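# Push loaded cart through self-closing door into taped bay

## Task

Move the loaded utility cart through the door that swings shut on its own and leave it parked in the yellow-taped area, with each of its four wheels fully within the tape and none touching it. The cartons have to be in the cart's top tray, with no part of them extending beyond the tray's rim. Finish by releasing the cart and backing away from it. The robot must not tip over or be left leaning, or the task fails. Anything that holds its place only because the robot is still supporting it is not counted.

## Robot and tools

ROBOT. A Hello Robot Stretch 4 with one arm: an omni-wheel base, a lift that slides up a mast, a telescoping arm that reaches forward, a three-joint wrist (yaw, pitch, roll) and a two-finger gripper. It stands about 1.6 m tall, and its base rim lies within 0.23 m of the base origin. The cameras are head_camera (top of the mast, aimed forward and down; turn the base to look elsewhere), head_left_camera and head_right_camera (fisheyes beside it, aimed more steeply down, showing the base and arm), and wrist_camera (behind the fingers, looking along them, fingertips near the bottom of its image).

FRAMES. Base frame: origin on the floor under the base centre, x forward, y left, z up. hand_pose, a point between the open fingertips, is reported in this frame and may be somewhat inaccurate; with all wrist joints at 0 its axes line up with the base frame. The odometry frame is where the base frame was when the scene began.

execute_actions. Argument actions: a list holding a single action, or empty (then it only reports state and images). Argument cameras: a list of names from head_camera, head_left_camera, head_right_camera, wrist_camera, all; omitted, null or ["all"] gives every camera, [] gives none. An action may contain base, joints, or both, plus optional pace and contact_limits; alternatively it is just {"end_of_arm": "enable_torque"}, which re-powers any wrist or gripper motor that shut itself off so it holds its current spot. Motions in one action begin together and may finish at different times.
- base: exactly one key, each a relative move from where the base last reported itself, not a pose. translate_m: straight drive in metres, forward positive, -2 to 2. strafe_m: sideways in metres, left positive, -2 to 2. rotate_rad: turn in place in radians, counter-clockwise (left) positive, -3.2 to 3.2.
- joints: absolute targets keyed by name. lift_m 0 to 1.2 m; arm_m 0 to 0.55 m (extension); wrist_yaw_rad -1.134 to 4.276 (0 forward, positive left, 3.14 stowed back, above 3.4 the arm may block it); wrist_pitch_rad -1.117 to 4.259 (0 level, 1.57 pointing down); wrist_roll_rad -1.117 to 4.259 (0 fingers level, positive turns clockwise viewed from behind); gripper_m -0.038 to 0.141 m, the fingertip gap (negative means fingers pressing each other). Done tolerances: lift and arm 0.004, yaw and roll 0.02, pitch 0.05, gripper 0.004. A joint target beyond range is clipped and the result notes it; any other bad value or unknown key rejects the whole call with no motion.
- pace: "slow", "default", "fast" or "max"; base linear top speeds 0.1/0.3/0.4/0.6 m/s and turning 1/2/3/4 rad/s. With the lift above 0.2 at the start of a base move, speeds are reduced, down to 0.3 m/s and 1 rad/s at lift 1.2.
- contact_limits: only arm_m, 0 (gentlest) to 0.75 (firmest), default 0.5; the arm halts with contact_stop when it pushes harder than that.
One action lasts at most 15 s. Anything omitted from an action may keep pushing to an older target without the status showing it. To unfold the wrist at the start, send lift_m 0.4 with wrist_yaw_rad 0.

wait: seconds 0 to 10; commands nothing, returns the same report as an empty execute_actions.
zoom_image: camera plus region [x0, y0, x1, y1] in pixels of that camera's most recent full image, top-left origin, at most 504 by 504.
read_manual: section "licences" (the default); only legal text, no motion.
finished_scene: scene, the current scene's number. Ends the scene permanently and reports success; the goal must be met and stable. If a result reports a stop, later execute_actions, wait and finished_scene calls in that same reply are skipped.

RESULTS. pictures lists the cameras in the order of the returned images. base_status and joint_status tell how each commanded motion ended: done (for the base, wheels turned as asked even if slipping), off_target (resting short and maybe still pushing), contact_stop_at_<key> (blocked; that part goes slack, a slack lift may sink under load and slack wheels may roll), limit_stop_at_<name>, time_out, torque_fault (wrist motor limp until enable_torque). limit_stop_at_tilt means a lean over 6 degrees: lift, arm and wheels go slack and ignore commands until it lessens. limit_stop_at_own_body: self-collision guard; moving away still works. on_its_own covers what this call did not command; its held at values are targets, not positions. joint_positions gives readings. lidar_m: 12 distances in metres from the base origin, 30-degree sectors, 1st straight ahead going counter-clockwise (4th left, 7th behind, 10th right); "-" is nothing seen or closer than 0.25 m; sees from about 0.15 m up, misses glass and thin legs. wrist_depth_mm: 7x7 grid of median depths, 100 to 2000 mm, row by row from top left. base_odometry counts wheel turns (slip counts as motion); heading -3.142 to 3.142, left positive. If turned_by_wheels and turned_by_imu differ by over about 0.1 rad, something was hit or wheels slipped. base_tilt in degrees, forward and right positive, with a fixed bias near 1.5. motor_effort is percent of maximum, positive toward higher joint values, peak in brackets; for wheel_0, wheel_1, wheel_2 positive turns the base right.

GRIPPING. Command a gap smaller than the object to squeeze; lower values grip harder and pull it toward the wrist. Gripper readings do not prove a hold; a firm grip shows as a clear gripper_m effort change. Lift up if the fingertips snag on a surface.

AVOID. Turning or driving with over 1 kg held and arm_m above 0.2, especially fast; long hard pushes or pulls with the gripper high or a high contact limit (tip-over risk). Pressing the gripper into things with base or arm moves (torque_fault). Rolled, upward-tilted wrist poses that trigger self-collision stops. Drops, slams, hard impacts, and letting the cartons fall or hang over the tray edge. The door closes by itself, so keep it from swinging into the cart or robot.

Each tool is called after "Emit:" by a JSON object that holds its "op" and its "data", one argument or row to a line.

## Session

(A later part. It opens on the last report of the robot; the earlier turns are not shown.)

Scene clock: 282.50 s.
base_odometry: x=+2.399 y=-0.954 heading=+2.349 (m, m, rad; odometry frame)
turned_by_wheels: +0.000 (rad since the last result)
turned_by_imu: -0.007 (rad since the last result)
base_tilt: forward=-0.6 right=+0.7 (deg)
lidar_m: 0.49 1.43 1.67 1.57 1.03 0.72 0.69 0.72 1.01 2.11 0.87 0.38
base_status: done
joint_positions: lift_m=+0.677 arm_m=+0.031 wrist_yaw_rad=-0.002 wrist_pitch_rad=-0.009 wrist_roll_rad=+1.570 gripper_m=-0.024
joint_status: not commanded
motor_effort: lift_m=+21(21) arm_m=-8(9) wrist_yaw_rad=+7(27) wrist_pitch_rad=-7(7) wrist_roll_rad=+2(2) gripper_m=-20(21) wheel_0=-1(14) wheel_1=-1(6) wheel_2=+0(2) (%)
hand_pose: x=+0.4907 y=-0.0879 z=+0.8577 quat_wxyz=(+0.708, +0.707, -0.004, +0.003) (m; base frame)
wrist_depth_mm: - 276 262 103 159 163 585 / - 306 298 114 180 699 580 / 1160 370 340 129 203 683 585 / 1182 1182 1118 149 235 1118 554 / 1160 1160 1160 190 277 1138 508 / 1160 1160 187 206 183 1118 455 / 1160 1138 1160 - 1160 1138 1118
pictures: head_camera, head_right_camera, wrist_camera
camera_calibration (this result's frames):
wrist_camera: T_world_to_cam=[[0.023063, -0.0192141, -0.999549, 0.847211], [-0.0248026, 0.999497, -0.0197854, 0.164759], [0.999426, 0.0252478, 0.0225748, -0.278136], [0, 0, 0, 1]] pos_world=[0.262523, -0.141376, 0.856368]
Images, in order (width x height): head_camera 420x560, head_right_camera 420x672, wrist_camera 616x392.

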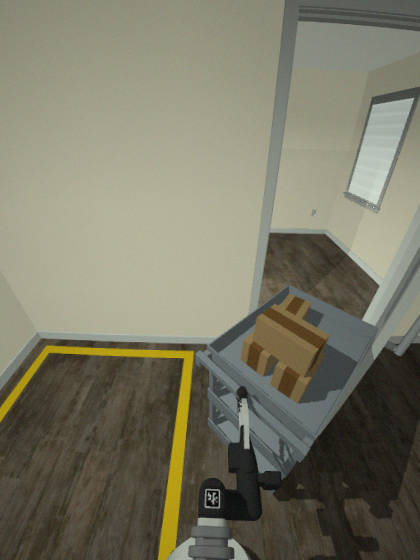

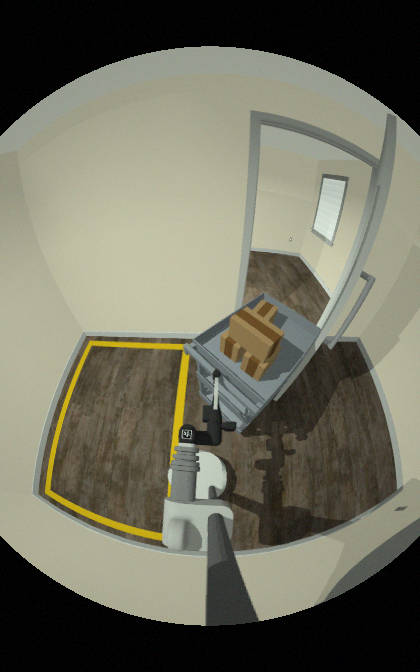

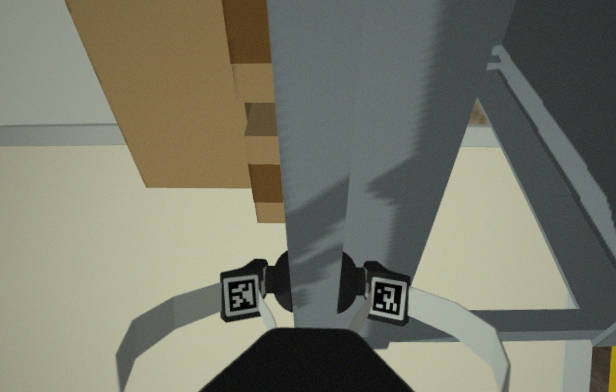

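Emit:
{"op": "execute_actions", "data": {
  "actions": [
    {"base": {"strafe_m": 0.22}}
  ],
  "cameras": ["head_camera", "head_right_camera", "wrist_camera"]
}}

Scene clock: 302.60 s.
base_odometry: x=+2.242 y=-1.108 heading=+2.350 (m, m, rad; odometry frame)
turned_by_wheels: +0.000 (rad since the last result)
turned_by_imu: -0.003 (rad since the last result)
base_tilt: forward=-0.5 right=+0.7 (deg)
lidar_m: 0.51 1.43 1.45 1.36 1.03 0.72 0.67 0.72 1.01 2.32 0.62 0.36
base_status: done
joint_positions: lift_m=+0.677 arm_m=+0.031 wrist_yaw_rad=+0.001 wrist_pitch_rad=-0.009 wrist_roll_rad=+1.570 gripper_m=-0.024
joint_status: not commanded
motor_effort: lift_m=+21(21) arm_m=-8(9) wrist_yaw_rad=-2(32) wrist_pitch_rad=-7(7) wrist_roll_rad=+3(2) gripper_m=-18(18) wheel_0=+3(14) wheel_1=-1(4) wheel_2=+0(1) (%)
hand_pose: x=+0.4909 y=-0.0872 z=+0.8577 quat_wxyz=(+0.708, +0.707, -0.003, +0.003) (m; base frame)
wrist_depth_mm: - 265 253 - 139 139 580 / 1182 304 306 - 160 164 580 / 1160 1138 359 106 189 1118 549 / 1160 1160 1160 124 229 1138 512 / 1138 1160 1138 167 291 1098 1138 / 1160 1160 186 203 183 410 1118 / 1160 1138 1160 - 1118 1118 1138
pictures: head_camera, head_right_camera, wrist_camera
camera_calibration (this result's frames):
wrist_camera: T_world_to_cam=[[0.0231384, -0.0191592, -0.999549, 0.847195], [-0.0271842, 0.999435, -0.0197863, 0.165241], [0.999363, 0.0276298, 0.0226045, -0.278134], [0, 0, 0, 1]] pos_world=[0.262846, -0.141232, 0.856369]
Images, in order (width x height): head_camera 420x560, head_right_camera 420x672, wrist_camera 616x392.

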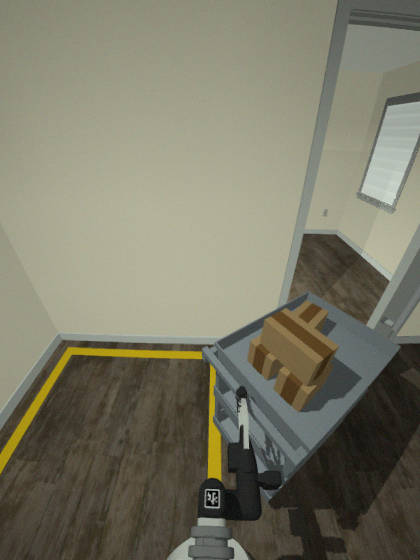

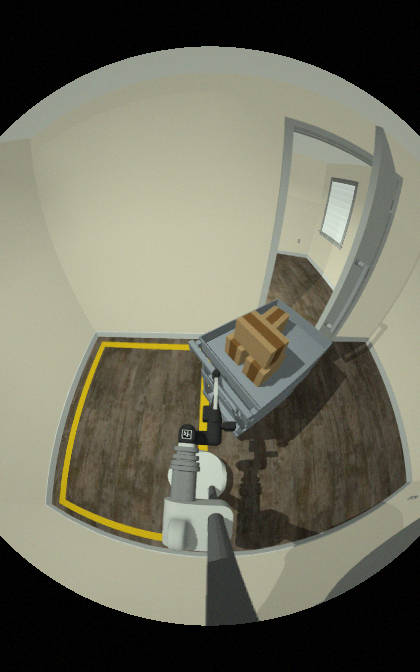

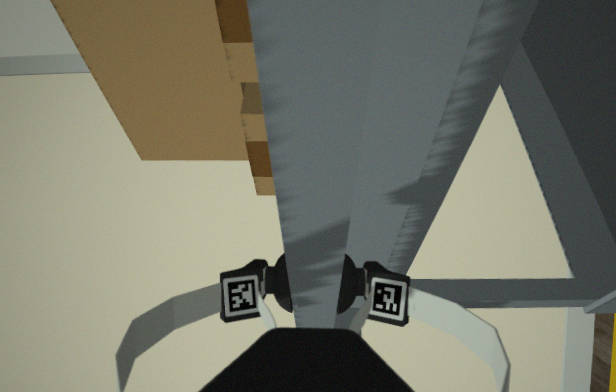

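Emit:
{"op": "execute_actions", "data": {
  "actions": [
    {"joints": {"gripper_m": 0.07}}
  ],
  "cameras": ["head_right_camera"]
}}

Emit:
{"op": "execute_actions", "data": {
  "actions": [
    {"base": {"strafe_m": 0.17}, "joints": {"arm_m": 0.09, "gripper_m": 0.085}, "pace": "fast", "contact_limits": {"arm_m": 0.2}}
  ],
  "cameras": []
}}

Emit:
{"op": "execute_actions", "data": {
  "actions": [
    {"joints": {"arm_m": 0.16, "wrist_yaw_rad": -0.7}, "contact_limits": {"arm_m": 0.2}}
  ],
  "cameras": ["head_camera", "wrist_camera"]
}}

Scene clock: 335.33 s.
base_odometry: x=+2.242 y=-1.108 heading=+2.350 (m, m, rad; odometry frame)
turned_by_wheels: +0.000 (rad since the last result)
turned_by_imu: -0.002 (rad since the last result)
base_tilt: forward=-0.6 right=+0.9 (deg)
lidar_m: 0.50 1.40 1.44 1.38 1.05 0.73 0.69 0.72 0.98 2.33 0.66 0.32
base_status: not commanded
joint_positions: lift_m=+0.677 arm_m=+0.031 wrist_yaw_rad=+0.000 wrist_pitch_rad=-0.009 wrist_roll_rad=+1.570 gripper_m=+0.070
joint_status: all done
motor_effort: lift_m=+21(21) arm_m=-7(8) wrist_yaw_rad=+0(1) wrist_pitch_rad=-8(8) wrist_roll_rad=+2(1) gripper_m=-1(21) wheel_0=+2(3) wheel_1=-1(2) wheel_2=+0(0) (%)
hand_pose: x=+0.4907 y=-0.0873 z=+0.8577 quat_wxyz=(+0.708, +0.707, -0.003, +0.003) (m; base frame)
wrist_depth_mm: 1160 266 258 - 142 141 574 / 1160 307 307 - 163 168 580 / 1182 1160 366 107 193 1118 544 / 1160 1160 1138 129 236 1098 517 / 1160 1138 1138 175 286 1160 1138 / 1160 1182 202 214 202 418 1118 / 1160 1160 1118 - 1138 1138 1118
pictures: head_right_camera
Images, in order (width x height): head_right_camera 420x672.

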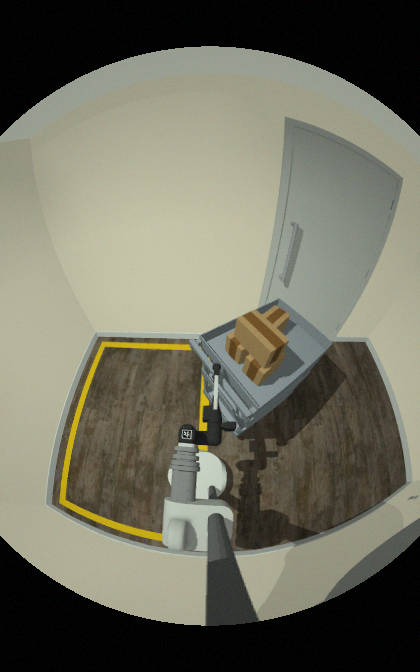

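Scene clock: 336.93 s.
base_odometry: x=+2.121 y=-1.228 heading=+2.350 (m, m, rad; odometry frame)
turned_by_wheels: +0.000 (rad since the last result)
turned_by_imu: -0.001 (rad since the last result)
base_tilt: forward=-0.6 right=+0.7 (deg)
lidar_m: 0.63 1.42 1.27 1.19 1.03 0.75 0.69 0.74 0.99 2.51 0.47 0.45
base_status: done
joint_positions: lift_m=+0.677 arm_m=+0.088 wrist_yaw_rad=+0.000 wrist_pitch_rad=-0.009 wrist_roll_rad=+1.570 gripper_m=+0.085
joint_status: all done
motor_effort: lift_m=+21(20) arm_m=+9(11) wrist_yaw_rad=+1(2) wrist_pitch_rad=-8(8) wrist_roll_rad=+3(2) gripper_m=-3(0) wheel_0=+0(9) wheel_1=+0(8) wheel_2=+1(1) (%)
contact_limits: arm_m 0.2
hand_pose: x=+0.5478 y=-0.0874 z=+0.8576 quat_wxyz=(+0.708, +0.707, -0.003, +0.003) (m; base frame)
wrist_depth_mm: 1078 1078 1078 204 257 1060 778 / 1098 1078 1060 237 307 1078 1060 / 1098 1078 1098 340 357 359 359 / 1078 1078 1078 1078 1098 1060 1060 / 1098 1078 1098 1078 1060 1060 1042 / 1098 1098 1098 1098 1078 1098 1060 / 1118 1098 1118 - 1098 1078 1078
pictures: none
No camera images: the call's "cameras" was empty. Leave "cameras" out to get every camera's image.

Scene clock: 338.07 s.
base_odometry: x=+2.121 y=-1.228 heading=+2.350 (m, m, rad; odometry frame)
turned_by_wheels: +0.000 (rad since the last result)
turned_by_imu: +0.000 (rad since the last result)
base_tilt: forward=-0.5 right=+0.8 (deg)
lidar_m: 0.60 1.42 1.27 1.19 1.05 0.74 0.69 0.73 1.00 2.51 0.46 0.46
base_status: not commanded
joint_positions: lift_m=+0.677 arm_m=+0.158 wrist_yaw_rad=-0.700 wrist_pitch_rad=-0.009 wrist_roll_rad=+1.570 gripper_m=+0.085
joint_status: all done
motor_effort: lift_m=+21(20) arm_m=+10(6) wrist_yaw_rad=-1(4) wrist_pitch_rad=-7(8) wrist_roll_rad=+2(2) gripper_m=-1(2) wheel_0=+0(0) wheel_1=+0(0) wheel_2=+1(1) (%)
contact_limits: arm_m 0.2
hand_pose: x=+0.4937 y=-0.2527 z=+0.8576 quat_wxyz=(+0.666, +0.663, -0.245, -0.240) (m; base frame)
wrist_depth_mm: - - - 181 233 750 580 / 1983 1808 353 188 242 809 574 / 1661 1576 366 196 253 842 585 / 1430 1430 387 205 263 866 580 / 1308 1255 394 215 273 798 580 / 1160 1160 387 218 282 1118 544 / 1060 1060 1078 - 303 1025 1042
pictures: head_camera, wrist_camera
camera_calibration (this result's frames):
wrist_camera: T_world_to_cam=[[0.00514838, -0.0293896, -0.999555, 0.850188], [0.623363, 0.781683, -0.0197728, -0.0455315], [0.781916, -0.622983, 0.0223448, -0.333158], [0, 0, 0, 1]] pos_world=[0.284507, -0.146974, 0.856353]
Images, in order (width x height): head_camera 420x560, wrist_camera 616x392.

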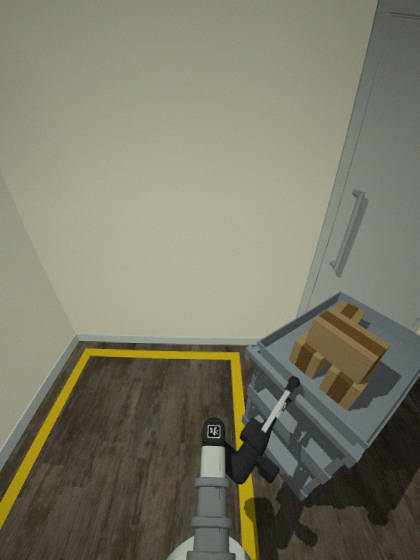

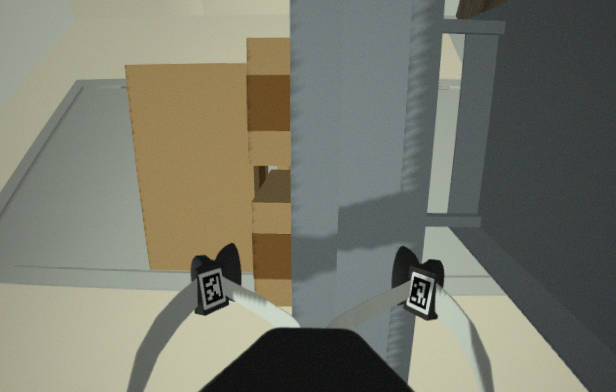

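Emit:
{"op": "execute_actions", "data": {
  "actions": [
    {"joints": {"arm_m": 0.172, "gripper_m": -0.025}, "contact_limits": {"arm_m": 0.2}}
  ],
  "cameras": ["wrist_camera"]
}}

Scene clock: 342.00 s.
base_odometry: x=+2.121 y=-1.227 heading=+2.349 (m, m, rad; odometry frame)
turned_by_wheels: +0.000 (rad since the last result)
turned_by_imu: -0.002 (rad since the last result)
base_tilt: forward=-0.5 right=+0.7 (deg)
lidar_m: 0.57 1.40 1.26 1.19 1.03 0.74 0.67 0.73 1.01 2.49 0.43 0.44
base_status: not commanded
joint_positions: lift_m=+0.677 arm_m=+0.171 wrist_yaw_rad=-0.698 wrist_pitch_rad=-0.009 wrist_roll_rad=+1.570 gripper_m=-0.024
joint_status: all done
motor_effort: lift_m=+21(21) arm_m=+7(11) wrist_yaw_rad=-5(7) wrist_pitch_rad=-7(8) wrist_roll_rad=+2(2) gripper_m=-21(22) wheel_0=-4(5) wheel_1=+0(0) wheel_2=+1(1) (%)
contact_limits: arm_m 0.2
hand_pose: x=+0.5065 y=-0.2524 z=+0.8577 quat_wxyz=(+0.666, +0.663, -0.245, -0.239) (m; base frame)
wrist_depth_mm: - - - 165 218 741 569 / 1983 340 334 173 226 788 585 / 1618 359 351 179 236 831 580 / 1397 1366 368 187 245 866 580 / 1281 1229 379 196 253 788 580 / 1138 1160 187 202 185 1118 535 / 1060 1060 1060 - 279 1025 1042
pictures: wrist_camera
camera_calibration (this result's frames):
wrist_camera: T_world_to_cam=[[0.00549984, -0.0296333, -0.999546, 0.849996], [0.622077, 0.782706, -0.0197819, -0.0528073], [0.782937, -0.621685, 0.022739, -0.343531], [0, 0, 0, 1]] pos_world=[0.297138, -0.147047, 0.856377]
Images, in order (width x height): wrist_camera 616x392.

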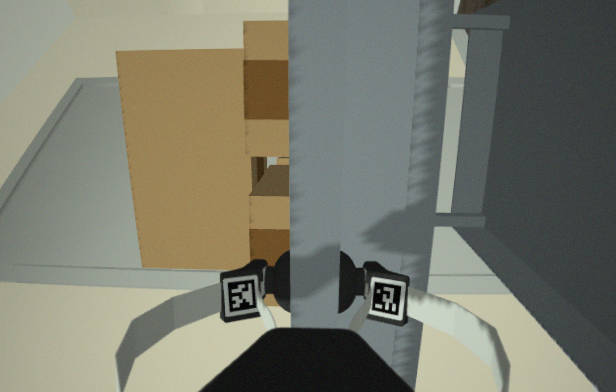

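Emit:
{"op": "execute_actions", "data": {
  "actions": [
    {"base": {"strafe_m": 0.86}}
  ],
  "cameras": ["head_camera", "head_right_camera", "wrist_camera"]
}}

Scene clock: 348.67 s.
base_odometry: x=+1.508 y=-1.831 heading=+2.349 (m, m, rad; odometry frame)
turned_by_wheels: +0.000 (rad since the last result)
turned_by_imu: -0.009 (rad since the last result)
base_tilt: forward=-0.8 right=+0.8 (deg)
lidar_m: 1.32 0.54 0.37 0.34 0.34 0.50 0.69 0.73 1.01 2.70 0.33 0.33
base_status: done
joint_positions: lift_m=+0.677 arm_m=+0.171 wrist_yaw_rad=-0.701 wrist_pitch_rad=-0.009 wrist_roll_rad=+1.570 gripper_m=-0.024
joint_status: not commanded
motor_effort: lift_m=+21(21) arm_m=+6(7) wrist_yaw_rad=+5(12) wrist_pitch_rad=-7(7) wrist_roll_rad=+2(2) gripper_m=-20(22) wheel_0=-2(13) wheel_1=+0(6) wheel_2=+0(3) (%)
hand_pose: x=+0.5057 y=-0.2529 z=+0.8578 quat_wxyz=(+0.666, +0.663, -0.246, -0.240) (m; base frame)
wrist_depth_mm: - 273 259 102 158 160 580 / 1921 303 301 112 176 183 580 / 1618 351 332 127 199 654 580 / 1430 1430 1336 145 229 1308 544 / 1281 1255 1281 181 258 1229 496 / 1138 1160 187 202 185 1098 1118 / 1042 1042 1060 - 1025 1008 1008
pictures: head_camera, head_right_camera, wrist_camera
camera_calibration (this result's frames):
wrist_camera: T_world_to_cam=[[0.00548255, -0.0297156, -0.999543, 0.85], [0.624622, 0.780676, -0.0197828, -0.0537181], [0.780908, -0.624229, 0.0228411, -0.342977], [0, 0, 0, 1]] pos_world=[0.296727, -0.146901, 0.856383]
Images, in order (width x height): head_camera 420x560, head_right_camera 420x672, wrist_camera 616x392.

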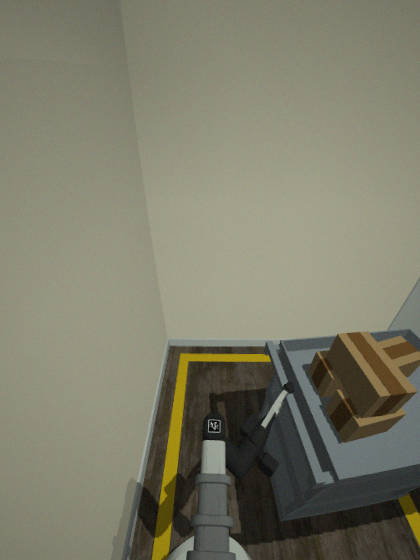

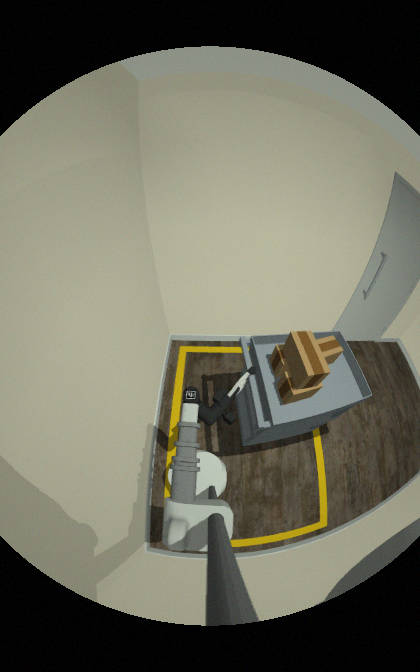

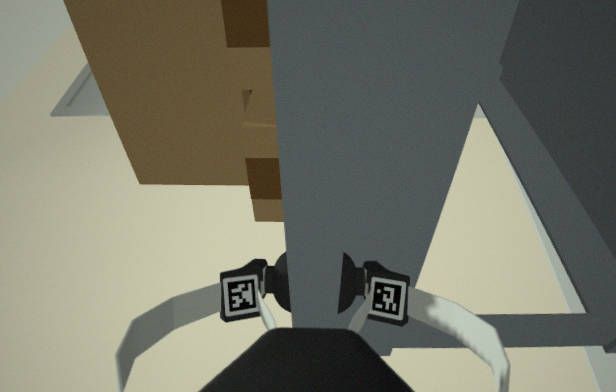

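Emit:
{"op": "execute_actions", "data": {
  "actions": [
    {"base": {"strafe_m": 0.06}}
  ],
  "cameras": []
}}

Emit:
{"op": "execute_actions", "data": {
  "actions": [
    {"joints": {"gripper_m": 0.07}}
  ],
  "cameras": ["head_right_camera", "wrist_camera"]
}}

Scene clock: 363.77 s.
base_odometry: x=+1.465 y=-1.873 heading=+2.349 (m, m, rad; odometry frame)
turned_by_wheels: +0.000 (rad since the last result)
turned_by_imu: -0.002 (rad since the last result)
base_tilt: forward=-0.7 right=+0.7 (deg)
lidar_m: 1.32 0.43 0.30 0.26 0.29 0.40 0.70 0.76 1.03 2.65 0.33 0.33
base_status: done
joint_positions: lift_m=+0.677 arm_m=+0.171 wrist_yaw_rad=-0.702 wrist_pitch_rad=-0.009 wrist_roll_rad=+1.570 gripper_m=-0.024
joint_status: not commanded
motor_effort: lift_m=+20(21) arm_m=+6(6) wrist_yaw_rad=+5(25) wrist_pitch_rad=-6(6) wrist_roll_rad=+2(2) gripper_m=-21(22) wheel_0=-1(17) wheel_1=+0(7) wheel_2=+0(7) (%)
hand_pose: x=+0.5056 y=-0.2530 z=+0.8578 quat_wxyz=(+0.666, +0.662, -0.246, -0.240) (m; base frame)
wrist_depth_mm: - 271 256 - 156 157 574 / 1921 301 300 109 173 181 574 / 1576 351 332 123 196 647 580 / 1397 1464 1366 142 226 1397 530 / 1229 1281 1229 179 258 1281 492 / 1160 1118 186 202 186 1138 1138 / 1042 1042 1060 - 1008 991 1025
pictures: none
No camera images: the call's "cameras" was empty. Leave "cameras" out to get every camera's image.

Scene clock: 365.43 s.
base_odometry: x=+1.465 y=-1.873 heading=+2.349 (m, m, rad; odometry frame)
turned_by_wheels: +0.000 (rad since the last result)
turned_by_imu: +0.000 (rad since the last result)
base_tilt: forward=-0.5 right=+0.7 (deg)
lidar_m: 1.33 0.45 0.30 0.26 0.30 0.42 0.71 0.73 1.01 2.69 0.35 0.32
base_status: not commanded
joint_positions: lift_m=+0.677 arm_m=+0.171 wrist_yaw_rad=-0.700 wrist_pitch_rad=-0.009 wrist_roll_rad=+1.570 gripper_m=+0.070
joint_status: all done
motor_effort: lift_m=+21(21) arm_m=+6(7) wrist_yaw_rad=+1(9) wrist_pitch_rad=-7(8) wrist_roll_rad=+2(3) gripper_m=-2(18) wheel_0=+1(1) wheel_1=+1(1) wheel_2=+1(1) (%)
hand_pose: x=+0.5061 y=-0.2527 z=+0.8577 quat_wxyz=(+0.666, +0.663, -0.245, -0.240) (m; base frame)
wrist_depth_mm: - 276 258 102 158 160 580 / 1863 307 306 111 177 691 580 / 1618 362 340 127 201 668 580 / 1397 1397 1366 146 232 1366 539 / 1255 1255 1255 186 265 1229 496 / 1118 1138 203 203 202 397 394 / 1042 1025 1042 - 1025 1008 1025
pictures: head_right_camera, wrist_camera
camera_calibration (this result's frames):
wrist_camera: T_world_to_cam=[[0.00528665, -0.0295054, -0.999551, 0.850073], [0.623456, 0.781608, -0.0197746, -0.053327], [0.78184, -0.623071, 0.0225274, -0.343028], [0, 0, 0, 1]] pos_world=[0.296946, -0.146968, 0.856364]
Images, in order (width x height): head_right_camera 420x672, wrist_camera 616x392.

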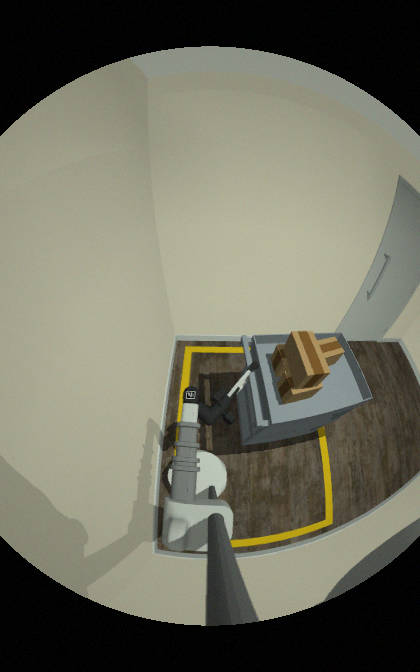

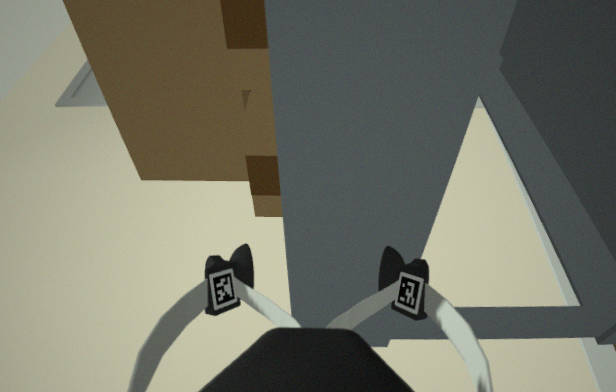

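Emit:
{"op": "execute_actions", "data": {
  "actions": [
    {"base": {"translate_m": -0.38}, "joints": {"wrist_yaw_rad": 0.15, "arm_m": 0.0}}
  ],
  "cameras": ["head_right_camera"]
}}

Scene clock: 375.20 s.
base_odometry: x=+1.732 y=-2.144 heading=+2.349 (m, m, rad; odometry frame)
turned_by_wheels: +0.000 (rad since the last result)
turned_by_imu: +0.001 (rad since the last result)
base_tilt: forward=-0.6 right=+0.8 (deg)
lidar_m: 0.89 0.42 0.30 0.25 0.29 0.36 0.33 0.32 0.51 1.34 0.93 0.66
base_status: done
joint_positions: lift_m=+0.677 arm_m=+0.004 wrist_yaw_rad=+0.150 wrist_pitch_rad=-0.008 wrist_roll_rad=+1.570 gripper_m=+0.070
joint_status: arm_m off_target (ended at +0.004, target +0.000); the others done
joint sent to its limit — the command would take arm_m past its lower limit, so that joint was sent only as far as its limit.
motor_effort: lift_m=+21(21) arm_m=-9(10) wrist_yaw_rad=+2(6) wrist_pitch_rad=-8(9) wrist_roll_rad=+1(1) gripper_m=-1(3) wheel_0=+0(4) wheel_1=+0(4) wheel_2=+0(7) (%)
hand_pose: x=+0.4735 y=-0.0433 z=+0.8576 quat_wxyz=(+0.705, +0.705, +0.050, +0.056) (m; base frame)
wrist_depth_mm: 1464 1464 1397 750 768 750 741 / 1464 1464 1464 1397 1430 1397 1281 / 1499 1499 1464 1464 1464 1464 1308 / 1537 1537 1537 1499 1537 1499 1281 / 1464 1464 1464 1464 1499 1499 1229 / 976 976 203 991 202 976 991 / 741 732 788 - 788 741 750
pictures: head_right_camera
Images, in order (width x height): head_right_camera 420x672.

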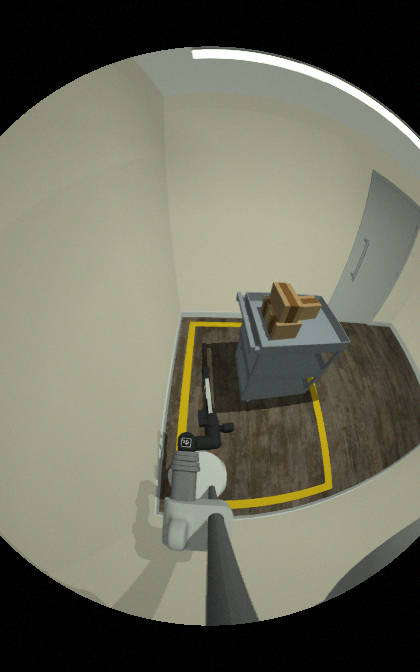

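Emit:
{"op": "execute_actions", "data": {
  "actions": [
    {"base": {"strafe_m": -1.5}, "joints": {"wrist_pitch_rad": 1.4, "arm_m": 0.01}, "pace": "fast"}
  ],
  "cameras": ["head_camera", "head_left_camera"]
}}

Scene clock: 382.27 s.
base_odometry: x=+2.800 y=-1.090 heading=+2.349 (m, m, rad; odometry frame)
turned_by_wheels: +0.000 (rad since the last result)
turned_by_imu: +0.002 (rad since the last result)
base_tilt: forward=-0.7 right=+0.7 (deg)
lidar_m: 1.70 0.86 0.93 1.41 0.47 0.34 0.30 0.31 0.46 1.25 1.97 1.81
base_status: done
joint_positions: lift_m=+0.677 arm_m=+0.008 wrist_yaw_rad=+0.150 wrist_pitch_rad=+1.400 wrist_roll_rad=+1.570 gripper_m=+0.070
joint_status: all done
motor_effort: lift_m=+21(21) arm_m=+9(11) wrist_yaw_rad=+0(2) wrist_pitch_rad=-3(7) wrist_roll_rad=+3(1) gripper_m=-1(4) wheel_0=-2(10) wheel_1=+0(10) wheel_2=+1(1) (%)
hand_pose: x=+0.2409 y=-0.0791 z=+0.5709 quat_wxyz=(+0.574, +0.505, +0.495, -0.413) (m; base frame)
wrist_depth_mm: 904 878 831 809 759 732 715 / 931 878 842 798 759 732 723 / 917 878 842 809 768 750 707 / 931 878 842 798 778 544 530 / 946 891 842 820 564 549 525 / 946 891 204 809 202 544 525 / 960 891 854 - 574 544 530
pictures: head_camera, head_left_camera
Images, in order (width x height): head_camera 420x560, head_left_camera 420x672.

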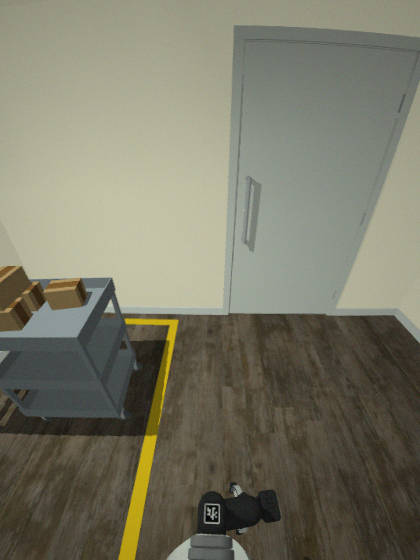

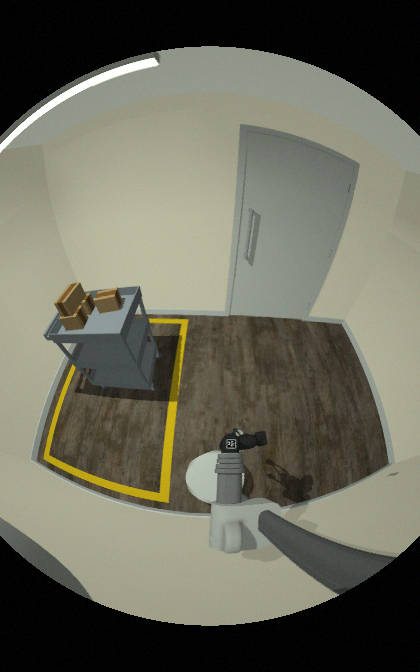

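Emit:
{"op": "zoom_image", "data": {
  "camera": "head_left_camera",
  "region": [30, 270, 210, 420]
}}

Emit:
{"op": "zoom_image", "data": {
  "camera": "head_camera",
  "region": [0, 250, 200, 450]
}}

Region (30, 270, 210, 420) of head_left_camera's 420x672 image, scaled by 2.800, with more detail than that image has.

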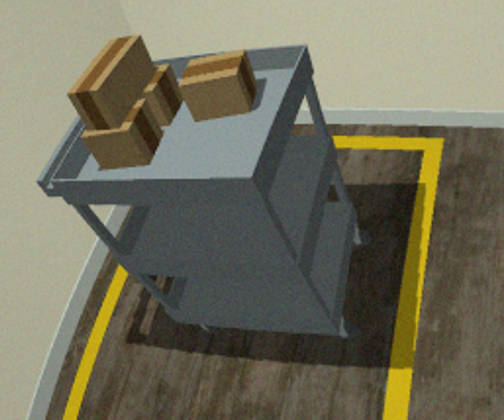

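Region (0, 250, 200, 450) of head_camera's 420x560 image, scaled by 2.520, with more detail than that image has.

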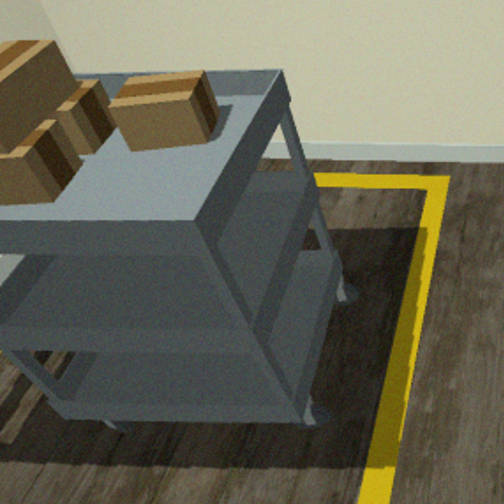

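All four wheels are well inside the tape, the cartons sit in the tray, and the robot is clear.

Emit:
{"op": "finished_scene", "data": {
  "scene": 2
}}

The scene is finished: the task was done.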